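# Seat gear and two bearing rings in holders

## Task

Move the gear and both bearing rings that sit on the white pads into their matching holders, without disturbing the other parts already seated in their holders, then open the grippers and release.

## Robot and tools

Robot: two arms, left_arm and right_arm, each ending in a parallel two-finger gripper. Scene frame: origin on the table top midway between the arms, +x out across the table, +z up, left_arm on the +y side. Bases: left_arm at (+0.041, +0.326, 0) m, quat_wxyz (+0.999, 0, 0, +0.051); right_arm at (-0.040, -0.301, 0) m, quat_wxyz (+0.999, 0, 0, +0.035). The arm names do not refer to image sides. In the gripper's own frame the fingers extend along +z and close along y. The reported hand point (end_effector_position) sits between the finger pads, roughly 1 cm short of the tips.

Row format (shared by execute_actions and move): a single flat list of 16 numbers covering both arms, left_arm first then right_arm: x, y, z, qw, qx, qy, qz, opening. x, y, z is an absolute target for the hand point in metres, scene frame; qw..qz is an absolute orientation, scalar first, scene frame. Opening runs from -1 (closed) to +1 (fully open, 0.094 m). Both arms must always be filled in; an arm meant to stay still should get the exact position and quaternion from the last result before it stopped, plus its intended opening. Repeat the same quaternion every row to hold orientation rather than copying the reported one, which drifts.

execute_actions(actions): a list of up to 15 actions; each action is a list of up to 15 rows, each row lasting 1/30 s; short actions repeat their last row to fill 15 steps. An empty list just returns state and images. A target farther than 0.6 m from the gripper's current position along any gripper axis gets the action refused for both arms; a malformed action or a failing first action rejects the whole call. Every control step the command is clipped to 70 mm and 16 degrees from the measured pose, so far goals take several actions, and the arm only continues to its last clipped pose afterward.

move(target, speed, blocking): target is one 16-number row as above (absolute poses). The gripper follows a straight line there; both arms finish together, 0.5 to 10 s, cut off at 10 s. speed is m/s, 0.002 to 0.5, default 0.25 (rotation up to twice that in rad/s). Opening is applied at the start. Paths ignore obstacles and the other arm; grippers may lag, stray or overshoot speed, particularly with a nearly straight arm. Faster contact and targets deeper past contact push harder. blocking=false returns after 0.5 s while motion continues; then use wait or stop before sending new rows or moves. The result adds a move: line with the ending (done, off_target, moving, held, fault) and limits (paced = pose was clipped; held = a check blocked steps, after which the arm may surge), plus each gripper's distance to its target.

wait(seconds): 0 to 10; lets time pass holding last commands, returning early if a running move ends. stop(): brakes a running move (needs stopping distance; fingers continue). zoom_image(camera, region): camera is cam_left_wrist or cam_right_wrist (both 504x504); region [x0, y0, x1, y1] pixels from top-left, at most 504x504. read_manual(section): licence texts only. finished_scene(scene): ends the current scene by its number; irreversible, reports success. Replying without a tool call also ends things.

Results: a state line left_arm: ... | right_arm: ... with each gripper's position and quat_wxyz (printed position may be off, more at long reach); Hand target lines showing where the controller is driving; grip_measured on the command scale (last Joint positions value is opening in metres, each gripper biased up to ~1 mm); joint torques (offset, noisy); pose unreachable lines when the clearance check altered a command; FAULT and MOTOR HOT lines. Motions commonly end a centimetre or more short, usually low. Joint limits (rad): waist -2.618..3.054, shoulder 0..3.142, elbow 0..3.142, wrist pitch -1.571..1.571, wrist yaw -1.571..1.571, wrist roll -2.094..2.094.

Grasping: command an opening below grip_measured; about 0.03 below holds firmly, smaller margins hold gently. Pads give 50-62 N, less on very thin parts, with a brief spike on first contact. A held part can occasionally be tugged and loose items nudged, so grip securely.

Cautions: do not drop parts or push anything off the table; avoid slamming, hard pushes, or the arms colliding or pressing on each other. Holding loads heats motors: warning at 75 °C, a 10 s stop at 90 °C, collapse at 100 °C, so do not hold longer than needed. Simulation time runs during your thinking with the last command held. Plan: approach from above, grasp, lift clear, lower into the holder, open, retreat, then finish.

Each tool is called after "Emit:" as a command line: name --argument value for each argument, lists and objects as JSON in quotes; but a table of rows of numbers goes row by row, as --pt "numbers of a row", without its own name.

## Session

Emit:
execute_actions --actions '[]'

Scene clock: 0.00 s.
left_arm: end_effector_position=(+0.6821, +0.3970, +0.3293) grip_measured=+1.000 end_effector_quat_wxyz=(+0.360, +0.294, +0.631, +0.621) | right_arm: end_effector_position=(+0.4305, -0.2397, +0.2500) grip_measured=+1.000 end_effector_quat_wxyz=(+0.434, -0.575, +0.672, -0.173)
Joint positions: left_arm=[-0.167  2.193  1.904  0.329 -0.673  1.508  0.094] | right_arm=[-0.033  1.581  1.376 -0.415 -0.239 -1.254  0.094]
Joint velocities: left_arm=[ 0.002  0.012  0.002  0.007  0.066 -0.037  0.   ] | right_arm=[-0.007  0.002  0.007 -0.022 -0.037 -0.066  0.   ]
Joint torques (N m, as the arm reports them, + toward a larger angle): no reading
Motor temperatures (°C, as the motors report them): left_arm=[19 19 19 19 18 18] | right_arm=[21 18 20 19 19 20]
Hand target (left_arm): +0.678, +0.397, +0.349; +0.377, +0.277, +0.625, +0.625
Hand target (right_arm): +0.431, -0.238, +0.261; +0.445, -0.571, +0.667, -0.175

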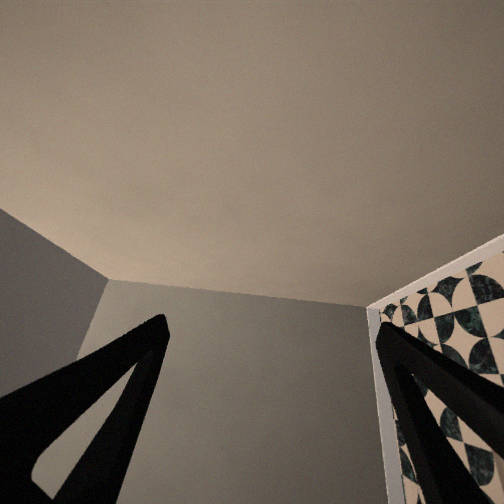

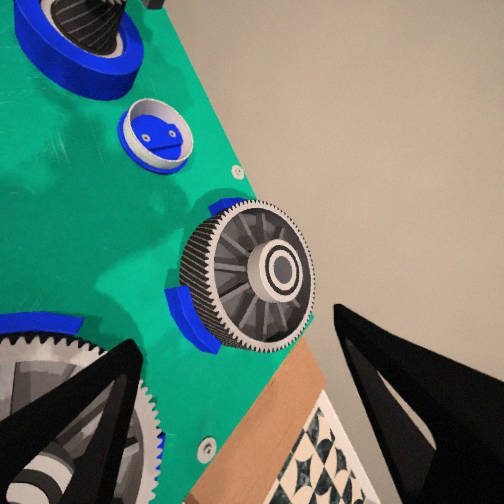

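Move to survey poses.

Emit:
move --target '[0.25,0.25,0.24,0,0,1,0,1,0.25,-0.25,0.24,0,0,1,0,1]' --speed 0.25

Scene clock: 4.30 s.
left_arm: end_effector_position=(+0.2548, +0.2557, +0.2408) grip_measured=+1.000 end_effector_quat_wxyz=(+0.102, +0.012, +0.994, -0.031) | right_arm: end_effector_position=(+0.2559, -0.2441, +0.2338) grip_measured=+1.000 end_effector_quat_wxyz=(+0.079, -0.002, +0.997, +0.012)
Joint positions: left_arm=[-0.426  1.289  1.506 -1.575 -0.003 -0.3    0.094] | right_arm=[ 0.118  1.606  1.759 -1.565  0.005  0.183  0.094]
Joint velocities: left_arm=[-0.012 -0.012 -0.012 -0.037  0.051 -0.022  0.   ] | right_arm=[ 0.002  0.007  0.007  0.081 -0.007 -0.051  0.   ]
Joint torques (N m, as the arm reports them, + toward a larger angle): left_arm=[-0.52 -5.49  3.18  0.85  0.07 -0.03] | right_arm=[-0.91 -6.9   4.61  0.28 -0.05  0.01]
Motor temperatures (°C, as the motors report them): left_arm=[19 20 19 19 18 18] | right_arm=[21 18 21 19 19 20]
Hand target (left_arm): +0.249, +0.255, +0.239; +0.099, +0.011, +0.994, -0.035
Hand target (right_arm): +0.251, -0.247, +0.237; +0.083, +0.005, +0.996, +0.016
Off the commanded pose (left_arm): 0.008 m, 12 deg.
Off the commanded pose (right_arm): 0.010 m, 9 deg.
joint sent to its limit (left arm) — the command would take joint 4 (wrist pitch) past its lower limit, so that joint was sent only as far as its limit.
joint sent to its limit (right arm) — the command would take joint 4 (wrist pitch) past its lower limit, so that joint was sent only as far as its limit.
move: off_target (left_arm, right_arm)

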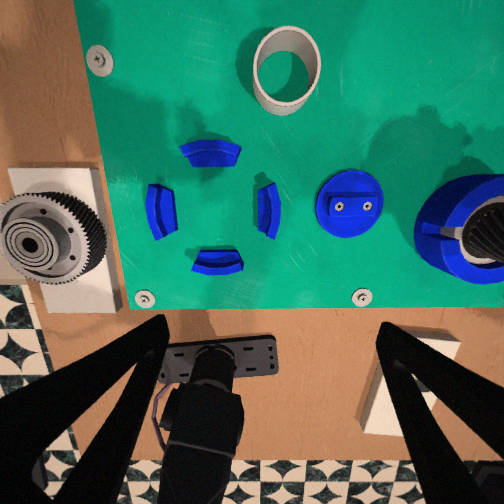

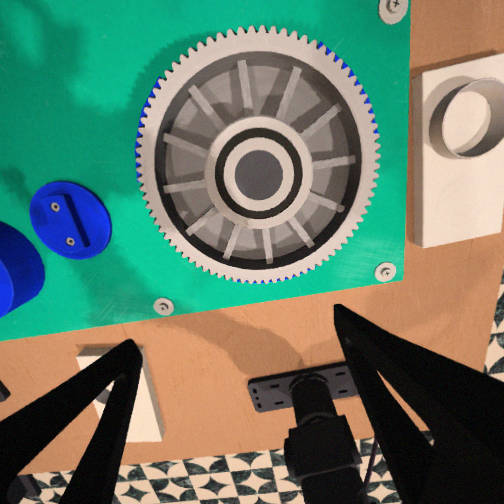

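Emit:
move --target '[0.27,0.44,0.17,0,0,1,0,1,0.12,-0.10,0.19,0,0,1,0,1]' --speed 0.2

Scene clock: 6.23 s.
left_arm: end_effector_position=(+0.2664, +0.4349, +0.1654) grip_measured=+1.000 end_effector_quat_wxyz=(-0.020, +0.001, +1.000, -0.010) | right_arm: end_effector_position=(+0.1195, -0.0969, +0.1970) grip_measured=+1.000 end_effector_quat_wxyz=(-0.000, +0.000, +1.000, +0.011)
Joint positions: left_arm=[ 0.344  1.539  1.422 -1.499  0.     0.447  0.094] | right_arm=[ 0.822  1.535  1.547 -1.565 -0.014  0.893  0.094]
Joint velocities: left_arm=[ 0.022 -0.007  0.012 -0.007  0.007  0.022  0.   ] | right_arm=[-0.007 -0.002  0.002  0.051  0.022  0.051  0.   ]
Joint torques (N m, as the arm reports them, + toward a larger angle): left_arm=[ 0.75 -7.33  5.37  0.54 -0.02  0.13] | right_arm=[ 0.48 -3.42  4.66  0.08  0.04  0.04]
Motor temperatures (°C, as the motors report them): left_arm=[19 20 19 19 18 18] | right_arm=[21 18 21 19 19 20]
Hand target (left_arm): +0.272, +0.440, +0.170; -0.003, +0.001, +1.000, -0.001
Hand target (right_arm): +0.119, -0.097, +0.190; -0.006, +0.001, +1.000, +0.000
Off the commanded pose (left_arm): 0.008 m, 3 deg.
Off the commanded pose (right_arm): 0.008 m, 1 deg.
move: off_target (left_arm)

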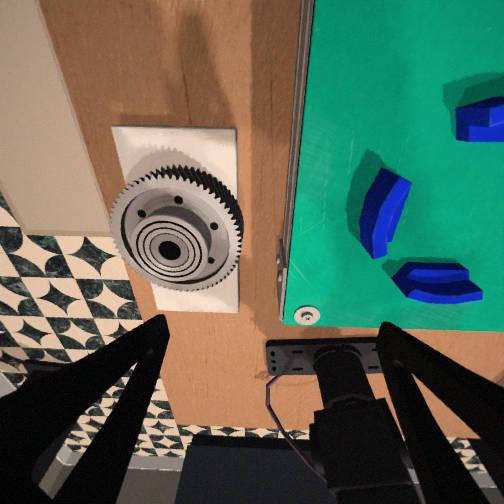

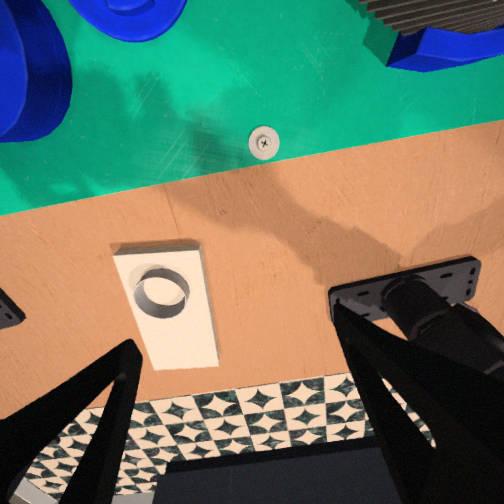

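Emit:
move --target '[0.255,0.52,0.14,0,0,1,0,1,0.30,-0.47,0.17,0,0,1,0,1]' --speed 0.2

Scene clock: 9.37 s.
left_arm: end_effector_position=(+0.2534, +0.5149, +0.1398) grip_measured=+1.000 end_effector_quat_wxyz=(-0.009, +0.001, +1.000, -0.006) | right_arm: end_effector_position=(+0.2956, -0.4732, +0.1608) grip_measured=+1.000 end_effector_quat_wxyz=(-0.002, +0.002, +1.000, +0.001)
Joint positions: left_arm=[ 0.618  1.638  1.422 -1.376 -0.004  0.723  0.094] | right_arm=[-0.547  2.01   1.976 -1.542 -0.    -0.474  0.094]
Joint velocities: left_arm=[-0.002 -0.017 -0.007 -0.095 -0.007 -0.022  0.   ] | right_arm=[ 0.002 -0.002 -0.002  0.007 -0.051 -0.051  0.   ]
Joint torques (N m, as the arm reports them, + toward a larger angle): left_arm=[ 0.88 -7.7   4.78  0.58  0.02  0.1 ] | right_arm=[-0.1  -8.3   8.74 -0.06 -0.04 -0.05]
Motor temperatures (°C, as the motors report them): left_arm=[19 20 19 19 18 18] | right_arm=[21 19 21 19 19 20]
Hand target (left_arm): +0.256, +0.520, +0.140; -0.001, -0.000, +1.000, +0.000
Hand target (right_arm): +0.300, -0.476, +0.169; +0.010, -0.000, +1.000, -0.005
Off the commanded pose (left_arm): 0.005 m, 1 deg.
Off the commanded pose (right_arm): 0.011 m, 0 deg.
move: off_target (right_arm)

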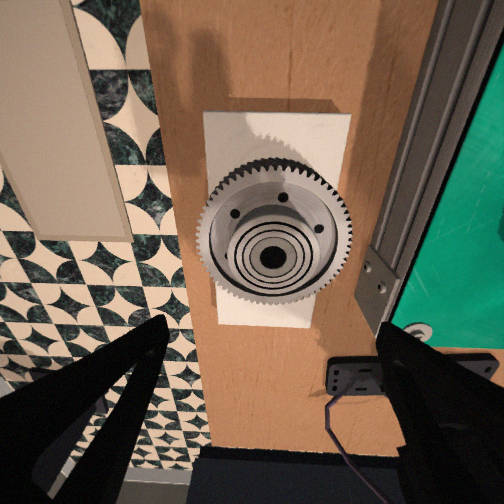

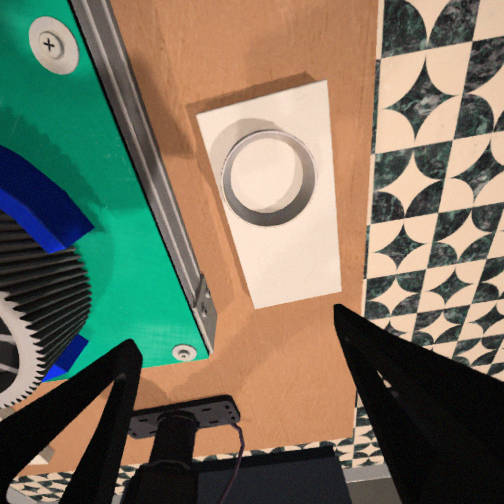

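Emit:
move --target '[0.255,0.518,0.082,0,0,1,0,0.8,0.338,-0.507,0.09,0,0,1,0,1]' --speed 0.06

Scene clock: 11.57 s.
left_arm: end_effector_position=(+0.2561, +0.5172, +0.0862) grip_measured=+0.802 end_effector_quat_wxyz=(-0.002, +0.001, +1.000, +0.000) | right_arm: end_effector_position=(+0.3289, -0.4981, +0.0818) grip_measured=+1.000 end_effector_quat_wxyz=(-0.021, -0.002, +1.000, +0.011)
Joint positions: left_arm=[ 0.618  1.651  1.223 -1.146 -0.004  0.724  0.085] | right_arm=[-0.564  2.215  1.976 -1.379 -0.    -0.498  0.094]
Joint velocities: left_arm=[-0.012 -0.007 -0.017  0.022  0.037  0.037 -0.001] | right_arm=[-0.022 -0.007 -0.017 -0.051 -0.037  0.007  0.   ]
Joint torques (N m, as the arm reports them, + toward a larger angle): left_arm=[ 0.55 -7.92  3.43  0.64  0.03  0.06] | right_arm=[-0.88 -9.98  8.62  0.04  0.   -0.03]
Motor temperatures (°C, as the motors report them): left_arm=[19 20 19 19 18 18] | right_arm=[21 19 21 19 19 20]
Hand target (left_arm): +0.255, +0.518, +0.082; -0.000, -0.000, +1.000, -0.000
Hand target (right_arm): +0.337, -0.507, +0.090; +0.000, +0.000, +1.000, -0.000
Off the commanded pose (left_arm): 0.004 m, 0 deg.
Off the commanded pose (right_arm): 0.015 m, 3 deg.
move: off_target (right_arm)

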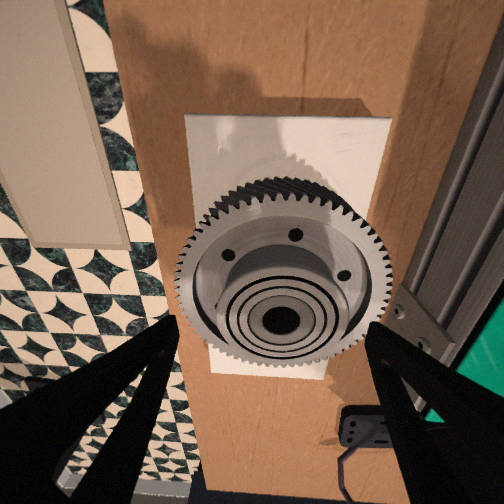

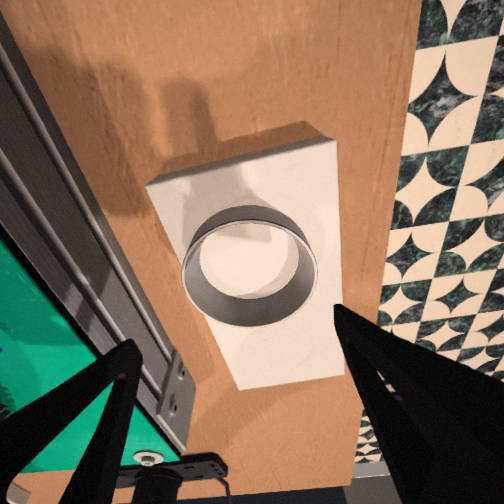

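Emit:
move --target '[0.255,0.508,0.078,0,0,1,0,0.55,0.335,-0.52,0.075,0,0,1,0,1]' --speed 0.02

Emit:
move --target '[0.255,0.510,0.060,0,0,1,0,0.55,0.335,-0.518,0.05,0,0,1,0,1]' --speed 0.02

Scene clock: 13.47 s.
left_arm: end_effector_position=(+0.2523, +0.5108, +0.0767) grip_measured=+0.552 end_effector_quat_wxyz=(-0.010, -0.002, +1.000, -0.006) | right_arm: end_effector_position=(+0.3323, -0.5143, +0.0750) grip_measured=+1.000 end_effector_quat_wxyz=(-0.008, -0.002, +1.000, +0.004)
Joint positions: left_arm=[ 0.61   1.651  1.184 -1.127 -0.004  0.708  0.073] | right_arm=[-0.593  2.231  1.976 -1.333 -0.    -0.527  0.094]
Joint velocities: left_arm=[-0.022  0.002  0.007 -0.066  0.037 -0.037 -0.   ] | right_arm=[-0.017  0.002  0.002  0.051  0.007  0.051  0.   ]
Joint torques (N m, as the arm reports them, + toward a larger angle): left_arm=[ -0.99 -10.07   3.31   0.57   0.04  -0.03] | right_arm=[ -0.8  -10.09   6.4    0.12  -0.01  -0.06]
Motor temperatures (°C, as the motors report them): left_arm=[19 20 19 19 18 18] | right_arm=[21 19 21 19 19 20]
Hand target (left_arm): +0.255, +0.508, +0.078; -0.000, +0.000, +1.000, -0.000
Hand target (right_arm): +0.335, -0.520, +0.075; +0.000, -0.000, +1.000, -0.000
Off the commanded pose (left_arm): 0.004 m, 1 deg.
Off the commanded pose (right_arm): 0.006 m, 1 deg.
move: done

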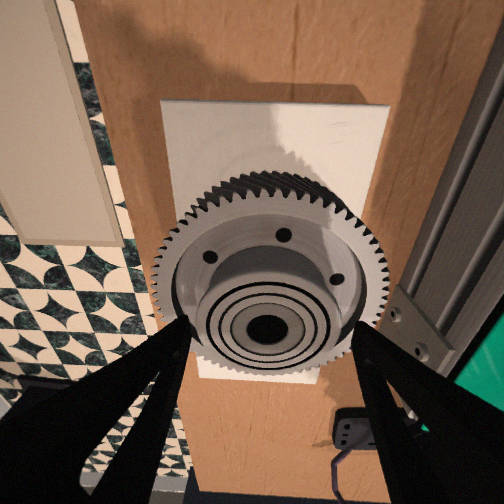

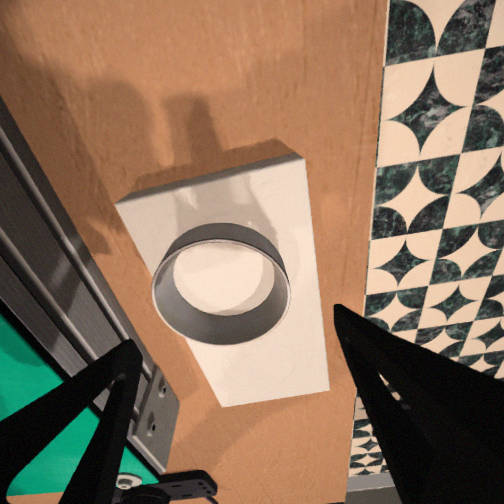

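Scene clock: 14.97 s.
left_arm: end_effector_position=(+0.2539, +0.5122, +0.0646) grip_measured=+0.552 end_effector_quat_wxyz=(-0.002, -0.002, +1.000, +0.000) | right_arm: end_effector_position=(+0.3359, -0.5164, +0.0567) grip_measured=+1.000 end_effector_quat_wxyz=(+0.001, -0.002, +1.000, -0.001)
Joint positions: left_arm=[ 0.61   1.651  1.135 -1.058 -0.004  0.708  0.073] | right_arm=[-0.593  2.231  1.903 -1.24  -0.    -0.527  0.094]
Joint velocities: left_arm=[ 0.012 -0.017  0.017 -0.095 -0.007 -0.066  0.   ] | right_arm=[ 0.007 -0.007 -0.007 -0.007 -0.037 -0.037  0.   ]
Joint torques (N m, as the arm reports them, + toward a larger angle): left_arm=[-0.55 -7.77  3.27  0.62  0.03  0.01] | right_arm=[-0.41 -9.59  4.85  0.16 -0.01  0.  ]
Motor temperatures (°C, as the motors report them): left_arm=[19 20 19 19 18 18] | right_arm=[21 19 21 19 19 20]
Hand target (left_arm): +0.255, +0.510, +0.060; -0.000, -0.000, +1.000, +0.000
Hand target (right_arm): +0.335, -0.518, +0.050; +0.000, -0.000, +1.000, +0.000
Off the commanded pose (left_arm): 0.005 m, 0 deg.
Off the commanded pose (right_arm): 0.007 m, 0 deg.
move: done

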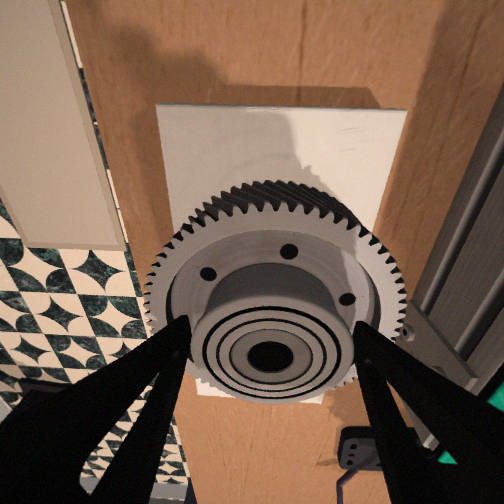

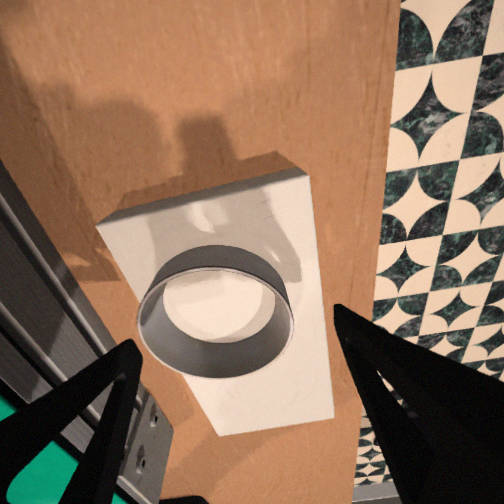

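Emit:
move --target '[0.255,0.511,0.052,0,0,1,0,0.55,0.335,-0.506,0.036,0,0,1,0,1]' --speed 0.02

Emit:
move --target '[0.255,0.511,0.052,0,0,1,0,0.15,0.335,-0.506,0.036,0,0,1,0,0.5]'

Scene clock: 16.57 s.
left_arm: end_effector_position=(+0.2564, +0.5144, +0.0609) grip_measured=+0.551 end_effector_quat_wxyz=(+0.003, -0.002, +1.000, +0.005) | right_arm: end_effector_position=(+0.3324, -0.5091, +0.0361) grip_measured=+1.000 end_effector_quat_wxyz=(-0.006, +0.002, +1.000, +0.003)
Joint positions: left_arm=[ 0.61   1.654  1.123 -1.028 -0.004  0.708  0.073] | right_arm=[-0.583  2.231  1.821 -1.173 -0.    -0.508  0.094]
Joint velocities: left_arm=[ 0.002 -0.017 -0.002  0.051 -0.022 -0.081 -0.   ] | right_arm=[-0.007 -0.002 -0.012 -0.037  0.022  0.022  0.   ]
Joint torques (N m, as the arm reports them, + toward a larger angle): left_arm=[-0.3  -6.99  2.69  0.71  0.04  0.03] | right_arm=[  0.84 -10.87   4.75   0.11  -0.01   0.06]
Motor temperatures (°C, as the motors report them): left_arm=[19 20 19 19 18 18] | right_arm=[21 20 21 19 19 20]
Hand target (left_arm): +0.255, +0.511, +0.052; -0.000, -0.000, +1.000, -0.000
Hand target (right_arm): +0.335, -0.506, +0.036; -0.000, -0.000, +1.000, +0.000
Off the commanded pose (left_arm): 0.010 m, 1 deg.
Off the commanded pose (right_arm): 0.004 m, 1 deg.
move: done

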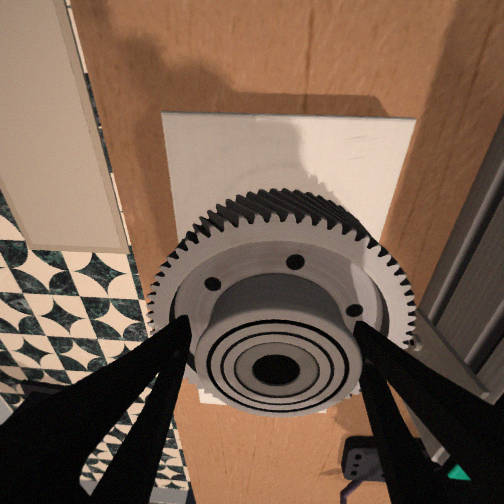

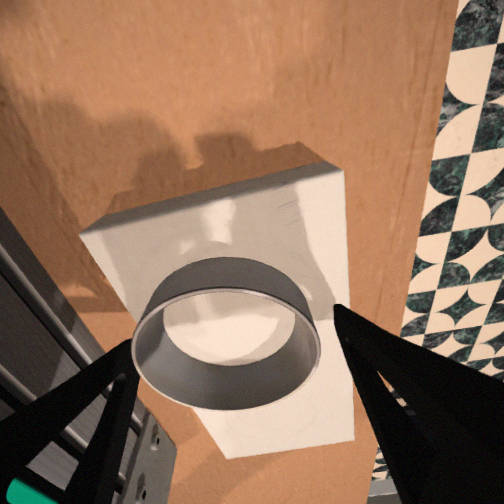

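Scene clock: 17.27 s.
left_arm: end_effector_position=(+0.2561, +0.5134, +0.0609) grip_measured=+0.215 end_effector_quat_wxyz=(+0.002, -0.001, +1.000, +0.004) | right_arm: end_effector_position=(+0.3324, -0.5091, +0.0361) grip_measured=+0.577 end_effector_quat_wxyz=(-0.006, +0.002, +1.000, +0.003)
Joint positions: left_arm=[ 0.609  1.654  1.123 -1.031 -0.002  0.709  0.057] | right_arm=[-0.583  2.231  1.821 -1.173 -0.    -0.508  0.074]
Joint velocities: left_arm=[-0.007  0.007  0.017  0.022 -0.051  0.051 -0.   ] | right_arm=[-0.012 -0.002  0.017  0.066 -0.022  0.11  -0.001]
Joint torques (N m, as the arm reports them, + toward a larger angle): left_arm=[-0.18 -6.99  2.69  0.74  0.03  0.05] | right_arm=[  0.79 -10.73   4.71   0.13  -0.03   0.06]
Motor temperatures (°C, as the motors report them): left_arm=[19 20 19 19 18 18] | right_arm=[21 20 21 19 19 20]
Hand target (left_arm): +0.255, +0.511, +0.052; -0.000, +0.000, +1.000, -0.000
Hand target (right_arm): +0.335, -0.506, +0.036; -0.000, -0.000, +1.000, +0.000
Off the commanded pose (left_arm): 0.009 m, 1 deg.
Off the commanded pose (right_arm): 0.004 m, 1 deg.
move: done

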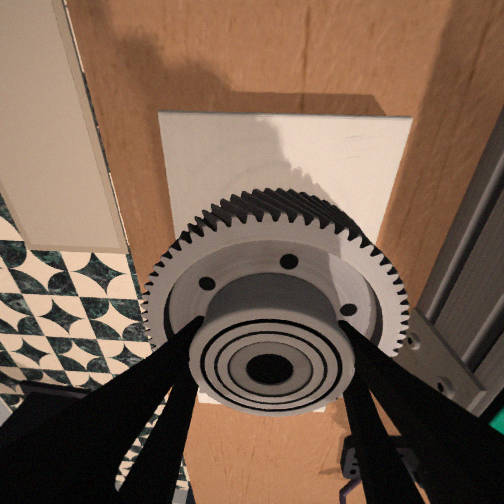

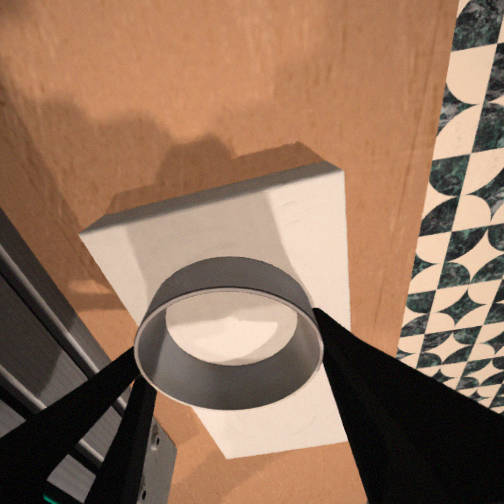

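Emit:
move --target '[0.255,0.511,0.052,0,0,1,0,0.15,0.335,-0.508,0.054,0,0,1,0,0.75]' --speed 0.02

Emit:
move --target '[0.255,0.511,0.052,0,0,1,0,0.15,0.335,-0.508,0.054,0,0,1,0,0.5]'

Emit:
move --target '[0.255,0.511,0.19,0,0,1,0,0.15,0.32,-0.49,0.23,0,0,1,0,0.5]' --speed 0.08

Emit:
move --target '[0.285,0.33,0.19,0,0,1,0,0.15,0.29,-0.07,0.23,0,0,1,0,0.5]' --speed 0.12

Scene clock: 18.73 s.
left_arm: end_effector_position=(+0.2561, +0.5134, +0.0609) grip_measured=+0.215 end_effector_quat_wxyz=(+0.002, -0.001, +1.000, +0.004) | right_arm: end_effector_position=(+0.3243, -0.5045, +0.0364) grip_measured=+0.747 end_effector_quat_wxyz=(-0.022, +0.002, +1.000, +0.012)
Joint positions: left_arm=[ 0.609  1.654  1.123 -1.031 -0.002  0.709  0.057] | right_arm=[-0.583  2.231  1.821 -1.211 -0.    -0.508  0.082]
Joint velocities: left_arm=[ 0.017 -0.002 -0.002  0.051 -0.066  0.007 -0.001] | right_arm=[ 0.012 -0.007  0.007 -0.125  0.022 -0.022  0.001]
Joint torques (N m, as the arm reports them, + toward a larger angle): left_arm=[-0.19 -7.01  2.7   0.75  0.03  0.03] | right_arm=[  0.41 -11.55   9.09  -0.19  -0.03   0.01]
Motor temperatures (°C, as the motors report them): left_arm=[19 20 19 19 18 18] | right_arm=[21 20 21 19 19 20]
Hand target (left_arm): +0.255, +0.511, +0.052; -0.000, +0.000, +1.000, -0.000
Hand target (right_arm): +0.334, -0.508, +0.054; +0.000, -0.000, +1.000, +0.000
Off the commanded pose (left_arm): 0.009 m, 1 deg.
Off the commanded pose (right_arm): 0.021 m, 3 deg.
move: off_target (right_arm)

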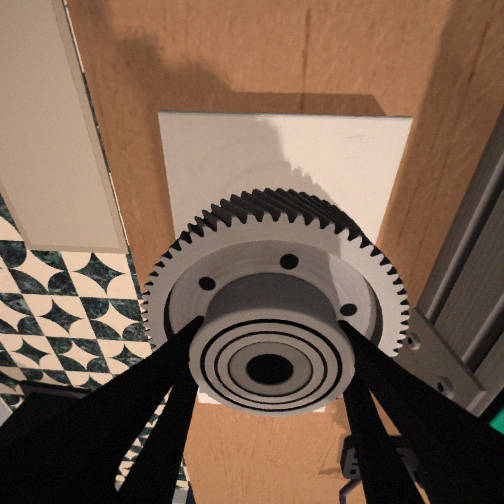

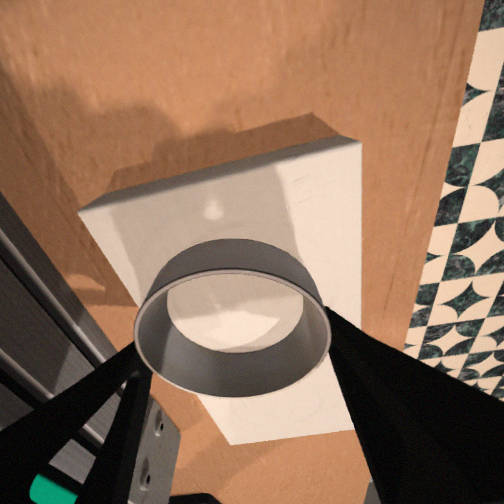

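Scene clock: 19.43 s.
left_arm: end_effector_position=(+0.2561, +0.5134, +0.0609) grip_measured=+0.215 end_effector_quat_wxyz=(+0.002, -0.001, +1.000, +0.004) | right_arm: end_effector_position=(+0.3241, -0.5046, +0.0364) grip_measured=+0.571 end_effector_quat_wxyz=(-0.022, +0.002, +1.000, +0.012)
Joint positions: left_arm=[ 0.609  1.654  1.123 -1.031 -0.002  0.709  0.057] | right_arm=[-0.583  2.231  1.821 -1.212  0.001 -0.508  0.074]
Joint velocities: left_arm=[-0.002  0.002  0.017 -0.081 -0.037  0.037 -0.001] | right_arm=[-0.007 -0.002  0.007  0.007  0.037  0.007  0.002]
Joint torques (N m, as the arm reports them, + toward a larger angle): left_arm=[-0.19 -7.01  2.7   0.75  0.03  0.04] | right_arm=[  0.4  -11.45   9.07  -0.2   -0.02   0.01]
Motor temperatures (°C, as the motors report them): left_arm=[19 20 19 19 18 18] | right_arm=[21 20 21 19 19 20]
Hand target (left_arm): +0.255, +0.511, +0.052; -0.000, +0.000, +1.000, -0.000
Hand target (right_arm): +0.334, -0.508, +0.054; +0.000, -0.000, +1.000, +0.000
Off the commanded pose (left_arm): 0.009 m, 1 deg.
Off the commanded pose (right_arm): 0.021 m, 3 deg.
move: off_target (right_arm)

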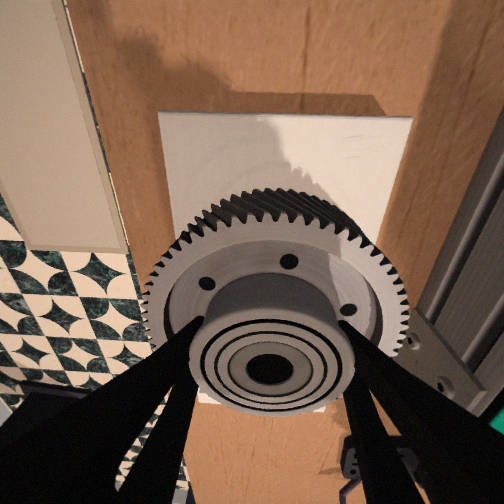

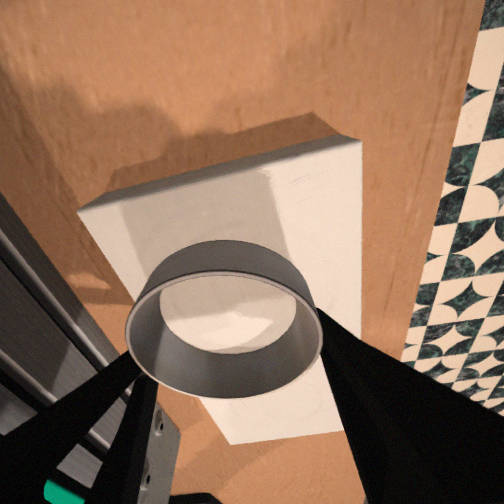

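Scene clock: 22.37 s.
left_arm: end_effector_position=(+0.2489, +0.5096, +0.1508) grip_measured=+0.215 end_effector_quat_wxyz=(-0.036, -0.001, +0.999, -0.023) | right_arm: end_effector_position=(+0.3151, -0.4917, +0.2087) grip_measured=+0.571 end_effector_quat_wxyz=(+0.069, +0.000, +0.997, -0.038)
Joint positions: left_arm=[ 0.609  1.674  1.501 -1.483 -0.013  0.709  0.057] | right_arm=[-0.566  2.008  2.159 -1.565  0.001 -0.495  0.074]
Joint velocities: left_arm=[ 0.002 -0.012  0.007  0.007  0.007 -0.037 -0.001] | right_arm=[ 0.002 -0.007 -0.002  0.051 -0.007 -0.007 -0.001]
Joint torques (N m, as the arm reports them, + toward a larger angle): left_arm=[ -0.15 -13.45  10.61  -0.52   0.13   0.04] | right_arm=[  0.83 -10.53   8.88   0.27  -0.01   0.06]
Motor temperatures (°C, as the motors report them): left_arm=[19 20 20 19 18 18] | right_arm=[21 21 21 19 19 20]
Hand target (left_arm): +0.252, +0.509, +0.188; +0.001, +0.000, +1.000, +0.001
Hand target (right_arm): +0.319, -0.489, +0.230; +0.098, -0.002, +0.994, -0.052
Off the commanded pose (left_arm): 0.040 m, 5 deg.
Off the commanded pose (right_arm): 0.022 m, 9 deg.
joint sent to its limit (right arm) — the command would take joint 4 (wrist pitch) past its lower limit, so that joint was sent only as far as its limit.
move: off_target (left_arm, right_arm)

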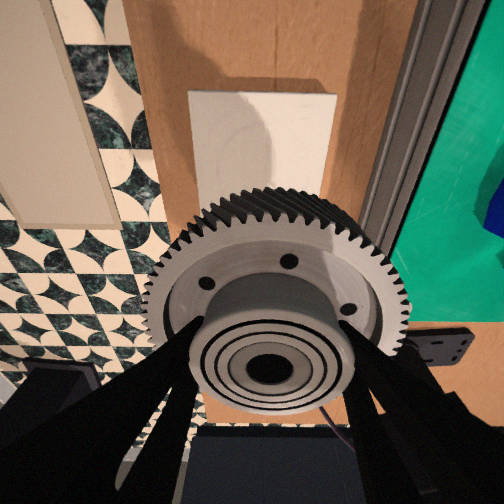

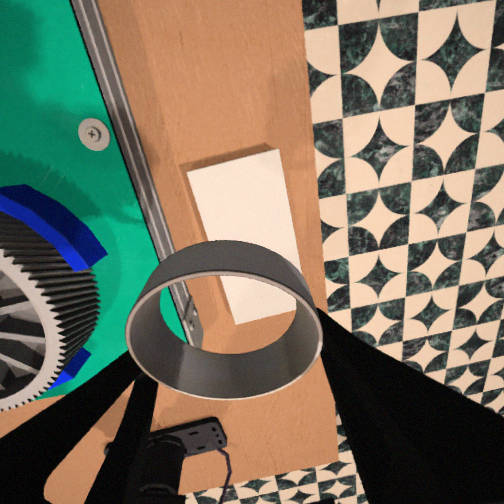

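Scene clock: 26.37 s.
left_arm: end_effector_position=(+0.2820, +0.3310, +0.1516) grip_measured=+0.215 end_effector_quat_wxyz=(-0.044, -0.001, +0.999, -0.002) | right_arm: end_effector_position=(+0.2876, -0.0698, +0.2177) grip_measured=+0.571 end_effector_quat_wxyz=(+0.069, -0.001, +0.996, +0.058)
Joint positions: left_arm=[-0.084  1.539  1.364 -1.484  0.002  0.017  0.057] | right_arm=[ 0.533  1.983  2.158 -1.565 -0.017  0.602  0.074]
Joint velocities: left_arm=[ 0.012 -0.002 -0.007 -0.037  0.007 -0.095  0.001] | right_arm=[-0.012  0.017  0.017 -0.081 -0.007  0.022 -0.   ]
Joint torques (N m, as the arm reports them, + toward a larger angle): left_arm=[ -0.86 -13.39   9.93  -0.52  -0.01  -0.02] | right_arm=[ 0.2  -8.42  8.99  0.3  -0.03  0.05]
Motor temperatures (°C, as the motors report them): left_arm=[19 21 20 19 18 18] | right_arm=[21 21 21 19 19 20]
Hand target (left_arm): +0.282, +0.329, +0.187; +0.002, -0.000, +1.000, -0.000
Hand target (right_arm): +0.291, -0.066, +0.230; +0.086, +0.000, +0.994, +0.070
Off the commanded pose (left_arm): 0.039 m, 5 deg.
Off the commanded pose (right_arm): 0.013 m, 10 deg.
joint sent to its limit (right arm) — the command would take joint 4 (wrist pitch) past its lower limit, so that joint was sent only as far as its limit.
move: off_target (left_arm, right_arm)

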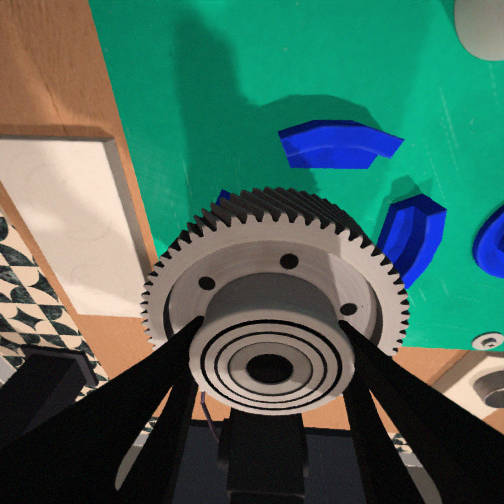

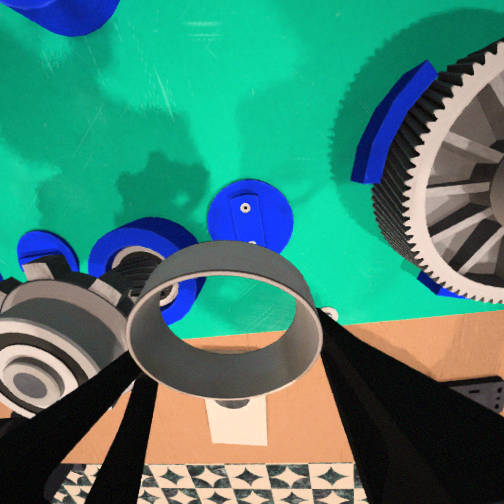

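Emit:
move --target '[0.288,0.288,0.175,0,0,1,0,0.15,0.30,-0.095,0.16,0,0,1,0,0.5]' --speed 0.05

Scene clock: 28.77 s.
left_arm: end_effector_position=(+0.2828, +0.2913, +0.1374) grip_measured=+0.215 end_effector_quat_wxyz=(-0.049, -0.000, +0.999, +0.008) | right_arm: end_effector_position=(+0.2985, -0.0882, +0.1602) grip_measured=+0.571 end_effector_quat_wxyz=(+0.001, -0.001, +1.000, +0.010)
Joint positions: left_arm=[-0.249  1.56   1.327 -1.438 -0.    -0.148  0.057] | right_arm=[ 0.481  2.096  2.103 -1.565 -0.015  0.549  0.074]
Joint velocities: left_arm=[-0.002  0.007 -0.002  0.007  0.022 -0.007 -0.001] | right_arm=[ 0.012 -0.012 -0.002 -0.007 -0.095 -0.095  0.   ]
Joint torques (N m, as the arm reports them, + toward a larger angle): left_arm=[ -0.94 -13.87   9.57  -0.41   0.02  -0.06] | right_arm=[-0.89 -9.33  5.19 -0.01  0.16 -0.05]
Motor temperatures (°C, as the motors report them): left_arm=[19 21 21 19 18 18] | right_arm=[21 21 21 19 19 20]
Hand target (left_arm): +0.286, +0.288, +0.173; +0.001, -0.000, +1.000, -0.000
Hand target (right_arm): +0.300, -0.095, +0.159; +0.003, +0.001, +1.000, +0.001
Off the commanded pose (left_arm): 0.038 m, 6 deg.
Off the commanded pose (right_arm): 0.007 m, 1 deg.
joint sent to its limit (right arm) — the command would take joint 4 (wrist pitch) past its lower limit, so that joint was sent only as far as its limit.
move: off_target (left_arm)

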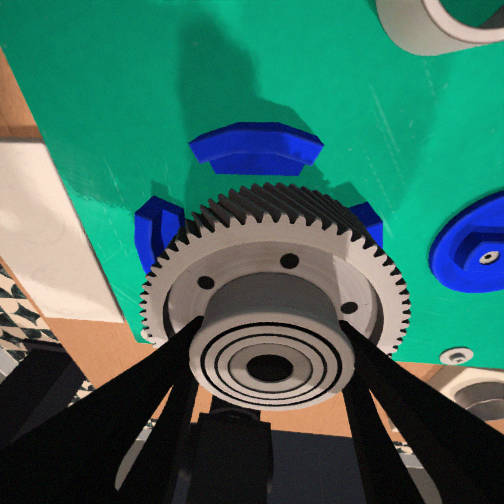

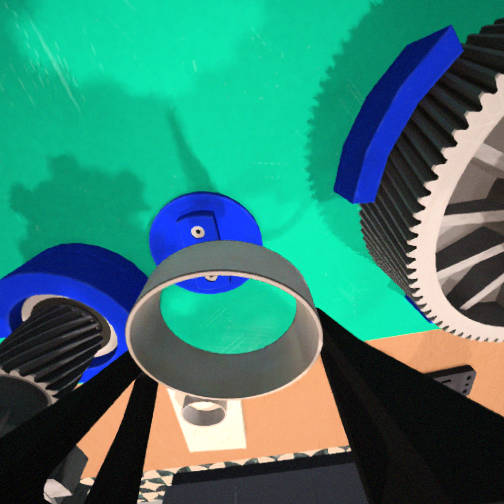

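Emit:
move --target '[0.297,0.302,0.16,0,0,1,0,0.15,0.30,-0.072,0.125,0,0,1,0,0.5]' --speed 0.03

Scene clock: 30.97 s.
left_arm: end_effector_position=(+0.2864, +0.2947, +0.1308) grip_measured=+0.215 end_effector_quat_wxyz=(-0.053, +0.003, +0.999, -0.006) | right_arm: end_effector_position=(+0.2986, -0.0798, +0.1306) grip_measured=+0.571 end_effector_quat_wxyz=(-0.007, +0.004, +1.000, -0.001)
Joint positions: left_arm=[-0.217  1.575  1.316 -1.415  0.023 -0.108  0.057] | right_arm=[ 0.502  2.122  2.024 -1.485 -0.006  0.579  0.074]
Joint velocities: left_arm=[-0.017 -0.007  0.002 -0.022 -0.022  0.007 -0.001] | right_arm=[-0.027  0.017  0.012  0.007 -0.007 -0.007  0.   ]
Joint torques (N m, as the arm reports them, + toward a larger angle): left_arm=[  1.12 -13.14   8.28  -0.03  -0.24   0.08] | right_arm=[ 1.48 -8.71  5.07  0.25  0.02  0.1 ]
Motor temperatures (°C, as the motors report them): left_arm=[19 21 21 19 18 18] | right_arm=[21 21 21 19 19 20]
Hand target (left_arm): +0.295, +0.302, +0.159; -0.000, -0.001, +1.000, +0.001
Hand target (right_arm): +0.300, -0.072, +0.125; -0.001, +0.000, +1.000, +0.000
Off the commanded pose (left_arm): 0.032 m, 6 deg.
Off the commanded pose (right_arm): 0.010 m, 1 deg.
move: off_target (left_arm)

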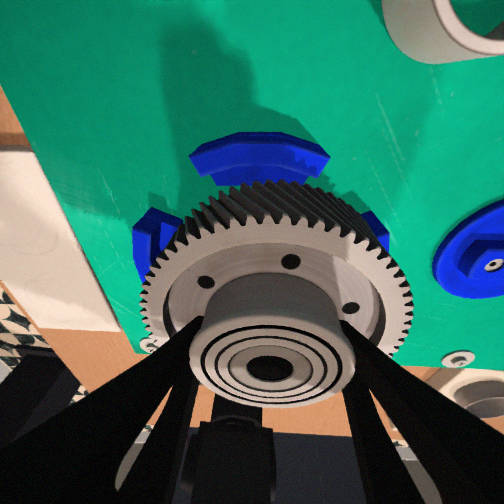

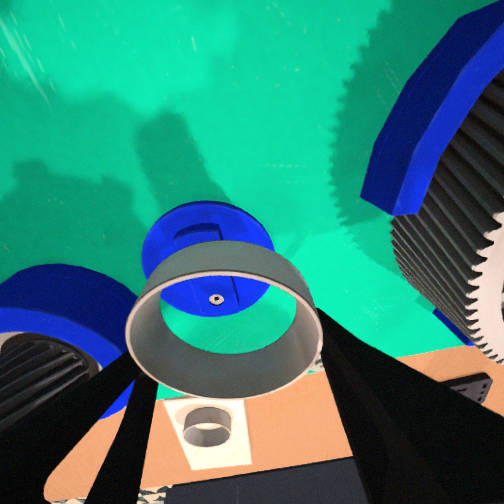

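Emit:
move --target '[0.305,0.312,0.178,0,0,1,0,0.15,0.305,-0.062,0.118,0,0,1,0,0.5]' --speed 0.02

Scene clock: 34.20 s.
left_arm: end_effector_position=(+0.2978, +0.3086, +0.1404) grip_measured=+0.215 end_effector_quat_wxyz=(-0.042, +0.001, +0.999, +0.003) | right_arm: end_effector_position=(+0.2982, -0.0719, +0.1133) grip_measured=+0.571 end_effector_quat_wxyz=(-0.019, +0.001, +1.000, -0.010)
Joint positions: left_arm=[-0.173  1.595  1.376 -1.435  0.001 -0.068  0.057] | right_arm=[ 0.52   2.167  2.024 -1.47  -0.004  0.592  0.074]
Joint velocities: left_arm=[-0.007  0.002 -0.007 -0.066  0.022 -0.022 -0.001] | right_arm=[-0.002  0.012 -0.002  0.022 -0.007 -0.066 -0.001]
Joint torques (N m, as the arm reports them, + toward a larger angle): left_arm=[  0.94 -12.11  10.78  -0.46  -0.03   0.09] | right_arm=[ 1.03 -9.23  8.18  0.08  0.03  0.1 ]
Motor temperatures (°C, as the motors report them): left_arm=[19 21 21 19 18 18] | right_arm=[21 21 21 19 19 20]
Hand target (left_arm): +0.303, +0.312, +0.176; +0.001, -0.000, +1.000, +0.001
Hand target (right_arm): +0.305, -0.062, +0.118; -0.000, +0.000, +1.000, +0.000
Off the commanded pose (left_arm): 0.038 m, 5 deg.
Off the commanded pose (right_arm): 0.013 m, 2 deg.
move: off_target (left_arm, right_arm)

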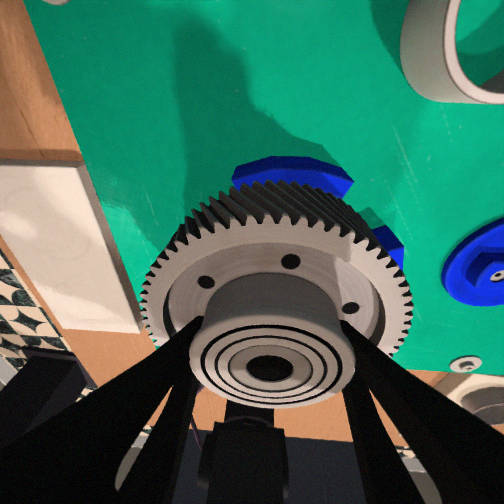

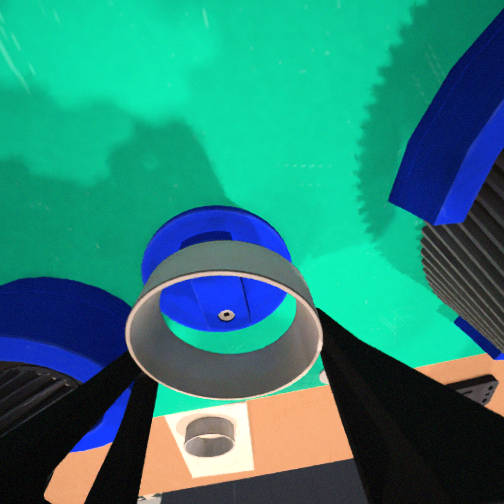

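Emit:
move --target '[0.297,0.292,0.178,0,0,1,0,0.15,0.308,-0.066,0.102,0,0,1,0,0.5]' --speed 0.015

Scene clock: 37.63 s.
left_arm: end_effector_position=(+0.2932, +0.2962, +0.1366) grip_measured=+0.215 end_effector_quat_wxyz=(-0.048, -0.002, +0.999, +0.008) | right_arm: end_effector_position=(+0.3009, -0.0720, +0.1051) grip_measured=+0.571 end_effector_quat_wxyz=(-0.014, -0.003, +1.000, -0.012)
Joint positions: left_arm=[-0.227  1.594  1.359 -1.433 -0.004 -0.127  0.057] | right_arm=[ 0.519  2.167  1.991 -1.431  0.004  0.584  0.074]
Joint velocities: left_arm=[-0.002  0.007 -0.022 -0.066  0.051 -0.037 -0.001] | right_arm=[-0.007  0.012 -0.002 -0.007  0.007  0.022 -0.   ]
Joint torques (N m, as the arm reports them, + toward a larger angle): left_arm=[ -0.99 -14.57  10.12  -0.54   0.05  -0.05] | right_arm=[ 0.11 -9.63  5.24  0.36 -0.05  0.06]
Motor temperatures (°C, as the motors report them): left_arm=[19 21 21 19 18 18] | right_arm=[21 21 21 19 19 20]
Hand target (left_arm): +0.294, +0.292, +0.175; +0.001, +0.000, +1.000, -0.000
Hand target (right_arm): +0.308, -0.066, +0.102; -0.000, -0.000, +1.000, -0.000
Off the commanded pose (left_arm): 0.042 m, 6 deg.
Off the commanded pose (right_arm): 0.010 m, 2 deg.
move: off_target (left_arm)

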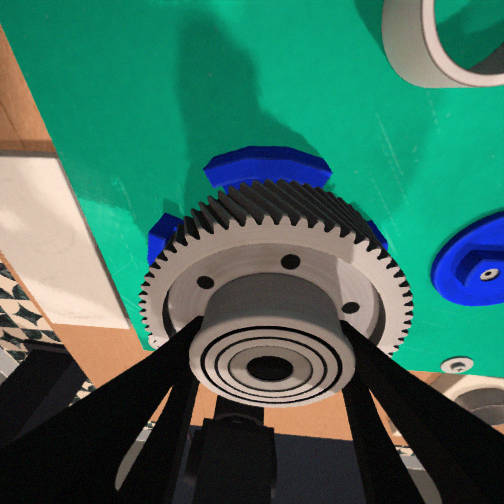

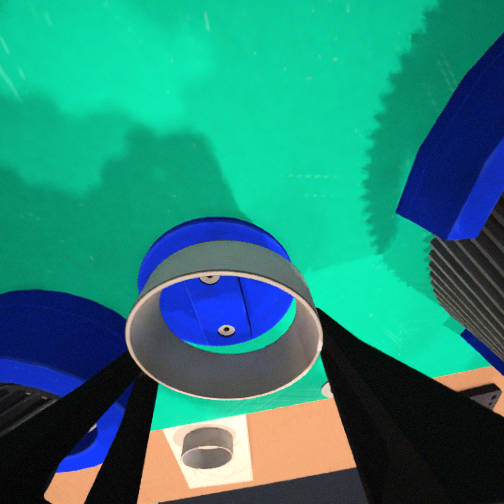

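Emit:
move --target '[0.296,0.296,0.150,0,0,1,0,0.15,0.306,-0.060,0.100,0,0,1,0,0.5]' --speed 0.015

Scene clock: 41.37 s.
left_arm: end_effector_position=(+0.2932, +0.2946, +0.1311) grip_measured=+0.215 end_effector_quat_wxyz=(-0.036, -0.003, +0.999, -0.000) | right_arm: end_effector_position=(+0.3008, -0.0721, +0.1050) grip_measured=+0.571 end_effector_quat_wxyz=(-0.014, -0.001, +1.000, -0.012)
Joint positions: left_arm=[-0.223  1.572  1.317 -1.388  0.009 -0.126  0.057] | right_arm=[ 0.519  2.167  1.991 -1.432  0.004  0.587  0.074]
Joint velocities: left_arm=[-0.007  0.007  0.002 -0.007 -0.066 -0.007 -0.001] | right_arm=[-0.012  0.012 -0.002 -0.007 -0.081 -0.037  0.001]
Joint torques (N m, as the arm reports them, + toward a larger angle): left_arm=[ -0.1  -12.82   5.78   0.17  -0.1    0.06] | right_arm=[ 1.29 -9.05  5.59  0.38 -0.07  0.17]
Motor temperatures (°C, as the motors report them): left_arm=[19 22 21 19 18 18] | right_arm=[21 21 21 19 19 20]
Hand target (left_arm): +0.295, +0.296, +0.149; -0.000, -0.001, +1.000, +0.001
Hand target (right_arm): +0.306, -0.060, +0.100; -0.001, -0.001, +1.000, +0.000
Off the commanded pose (left_arm): 0.019 m, 4 deg.
Off the commanded pose (right_arm): 0.014 m, 2 deg.
move: off_target (left_arm, right_arm)

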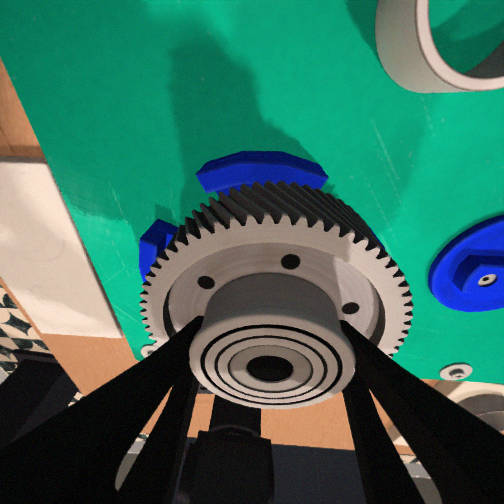

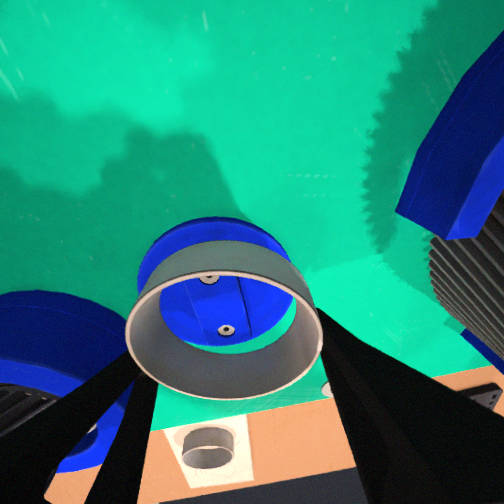

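Emit:
move --target '[0.297,0.304,0.158,0,0,1,0,0.15,0.304,-0.056,0.116,0,0,1,0,0.5]' --speed 0.015

Emit:
move --target '[0.297,0.302,0.132,0,0,1,0,0.15,0.304,-0.060,0.094,0,0,1,0,0.5]' --speed 0.012

Scene clock: 44.20 s.
left_arm: end_effector_position=(+0.2929, +0.2960, +0.1306) grip_measured=+0.215 end_effector_quat_wxyz=(-0.039, +0.002, +0.999, -0.007) | right_arm: end_effector_position=(+0.2973, -0.0738, +0.1062) grip_measured=+0.571 end_effector_quat_wxyz=(-0.025, +0.004, +0.999, -0.020)
Joint positions: left_arm=[-0.209  1.573  1.315 -1.389  0.022 -0.102  0.057] | right_arm=[ 0.521  2.181  2.017 -1.47   0.005  0.599  0.074]
Joint velocities: left_arm=[ 0.002 -0.017 -0.017  0.007 -0.022 -0.066 -0.   ] | right_arm=[-0.017 -0.007 -0.007  0.022  0.037  0.037  0.001]
Joint torques (N m, as the arm reports them, + toward a larger angle): left_arm=[  1.25 -12.91   7.75  -0.17  -0.23   0.1 ] | right_arm=[ 2.07 -9.75  9.46  0.07 -0.1   0.12]
Motor temperatures (°C, as the motors report them): left_arm=[19 21 21 19 18 18] | right_arm=[21 21 21 19 19 20]
Hand target (left_arm): +0.296, +0.304, +0.157; +0.000, -0.001, +1.000, +0.001
Hand target (right_arm): +0.303, -0.056, +0.117; -0.000, -0.000, +1.000, +0.001
Off the commanded pose (left_arm): 0.029 m, 5 deg.
Off the commanded pose (right_arm): 0.021 m, 4 deg.
move: off_target (left_arm, right_arm)

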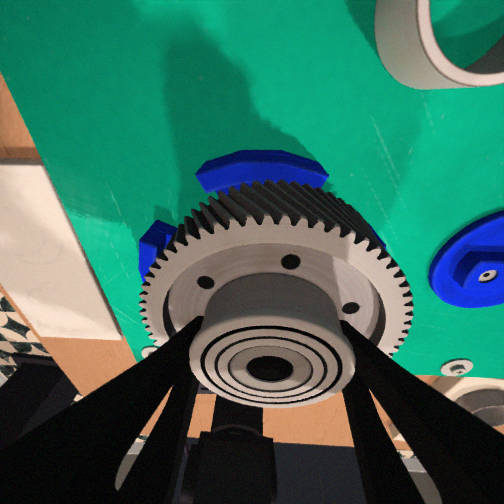

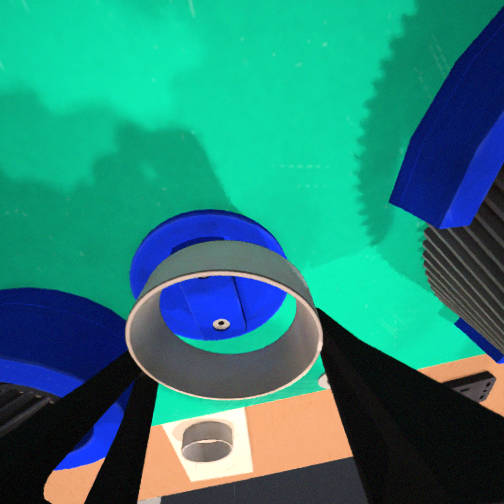

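Scene clock: 47.70 s.
left_arm: end_effector_position=(+0.2928, +0.2960, +0.1295) grip_measured=+0.215 end_effector_quat_wxyz=(-0.023, +0.003, +1.000, -0.009) | right_arm: end_effector_position=(+0.2978, -0.0735, +0.0969) grip_measured=+0.571 end_effector_quat_wxyz=(-0.024, +0.002, +1.000, -0.019)
Joint positions: left_arm=[-0.209  1.544  1.284 -1.356  0.023 -0.101  0.057] | right_arm=[ 0.521  2.178  1.975 -1.429  0.005  0.596  0.074]
Joint velocities: left_arm=[-0.007  0.007  0.002  0.095  0.037 -0.007 -0.   ] | right_arm=[ 0.007  0.002 -0.017 -0.007  0.095 -0.022 -0.001]
Joint torques (N m, as the arm reports them, + toward a larger angle): left_arm=[ 0.62 -9.44  3.63  0.65 -0.22  0.05] | right_arm=[  1.33 -10.47   4.03   0.57  -0.1    0.1 ]
Motor temperatures (°C, as the motors report them): left_arm=[19 21 21 19 18 18] | right_arm=[21 21 21 19 19 20]
Hand target (left_arm): +0.297, +0.302, +0.132; -0.001, -0.000, +1.000, +0.001
Hand target (right_arm): +0.304, -0.060, +0.095; -0.002, -0.001, +1.000, -0.000
Off the commanded pose (left_arm): 0.008 m, 3 deg.
Off the commanded pose (right_arm): 0.015 m, 4 deg.
move: off_target (left_arm, right_arm)

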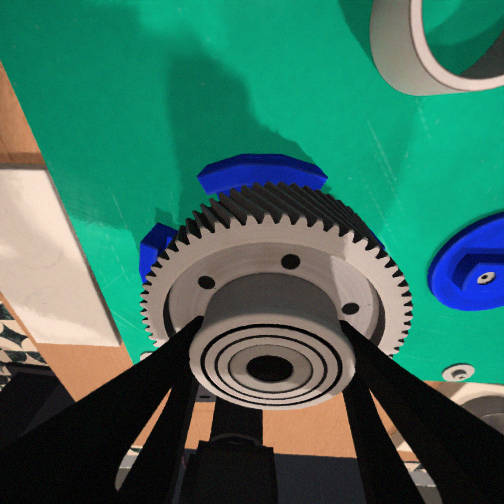

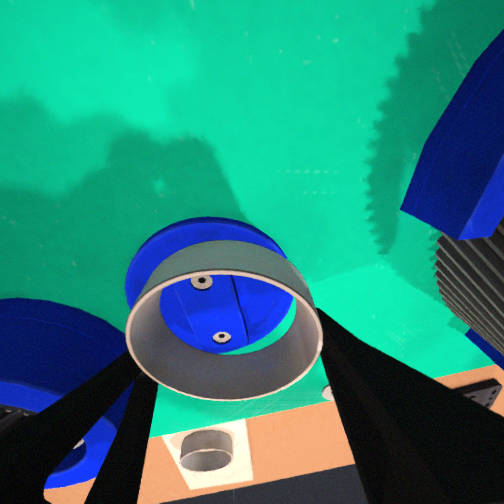

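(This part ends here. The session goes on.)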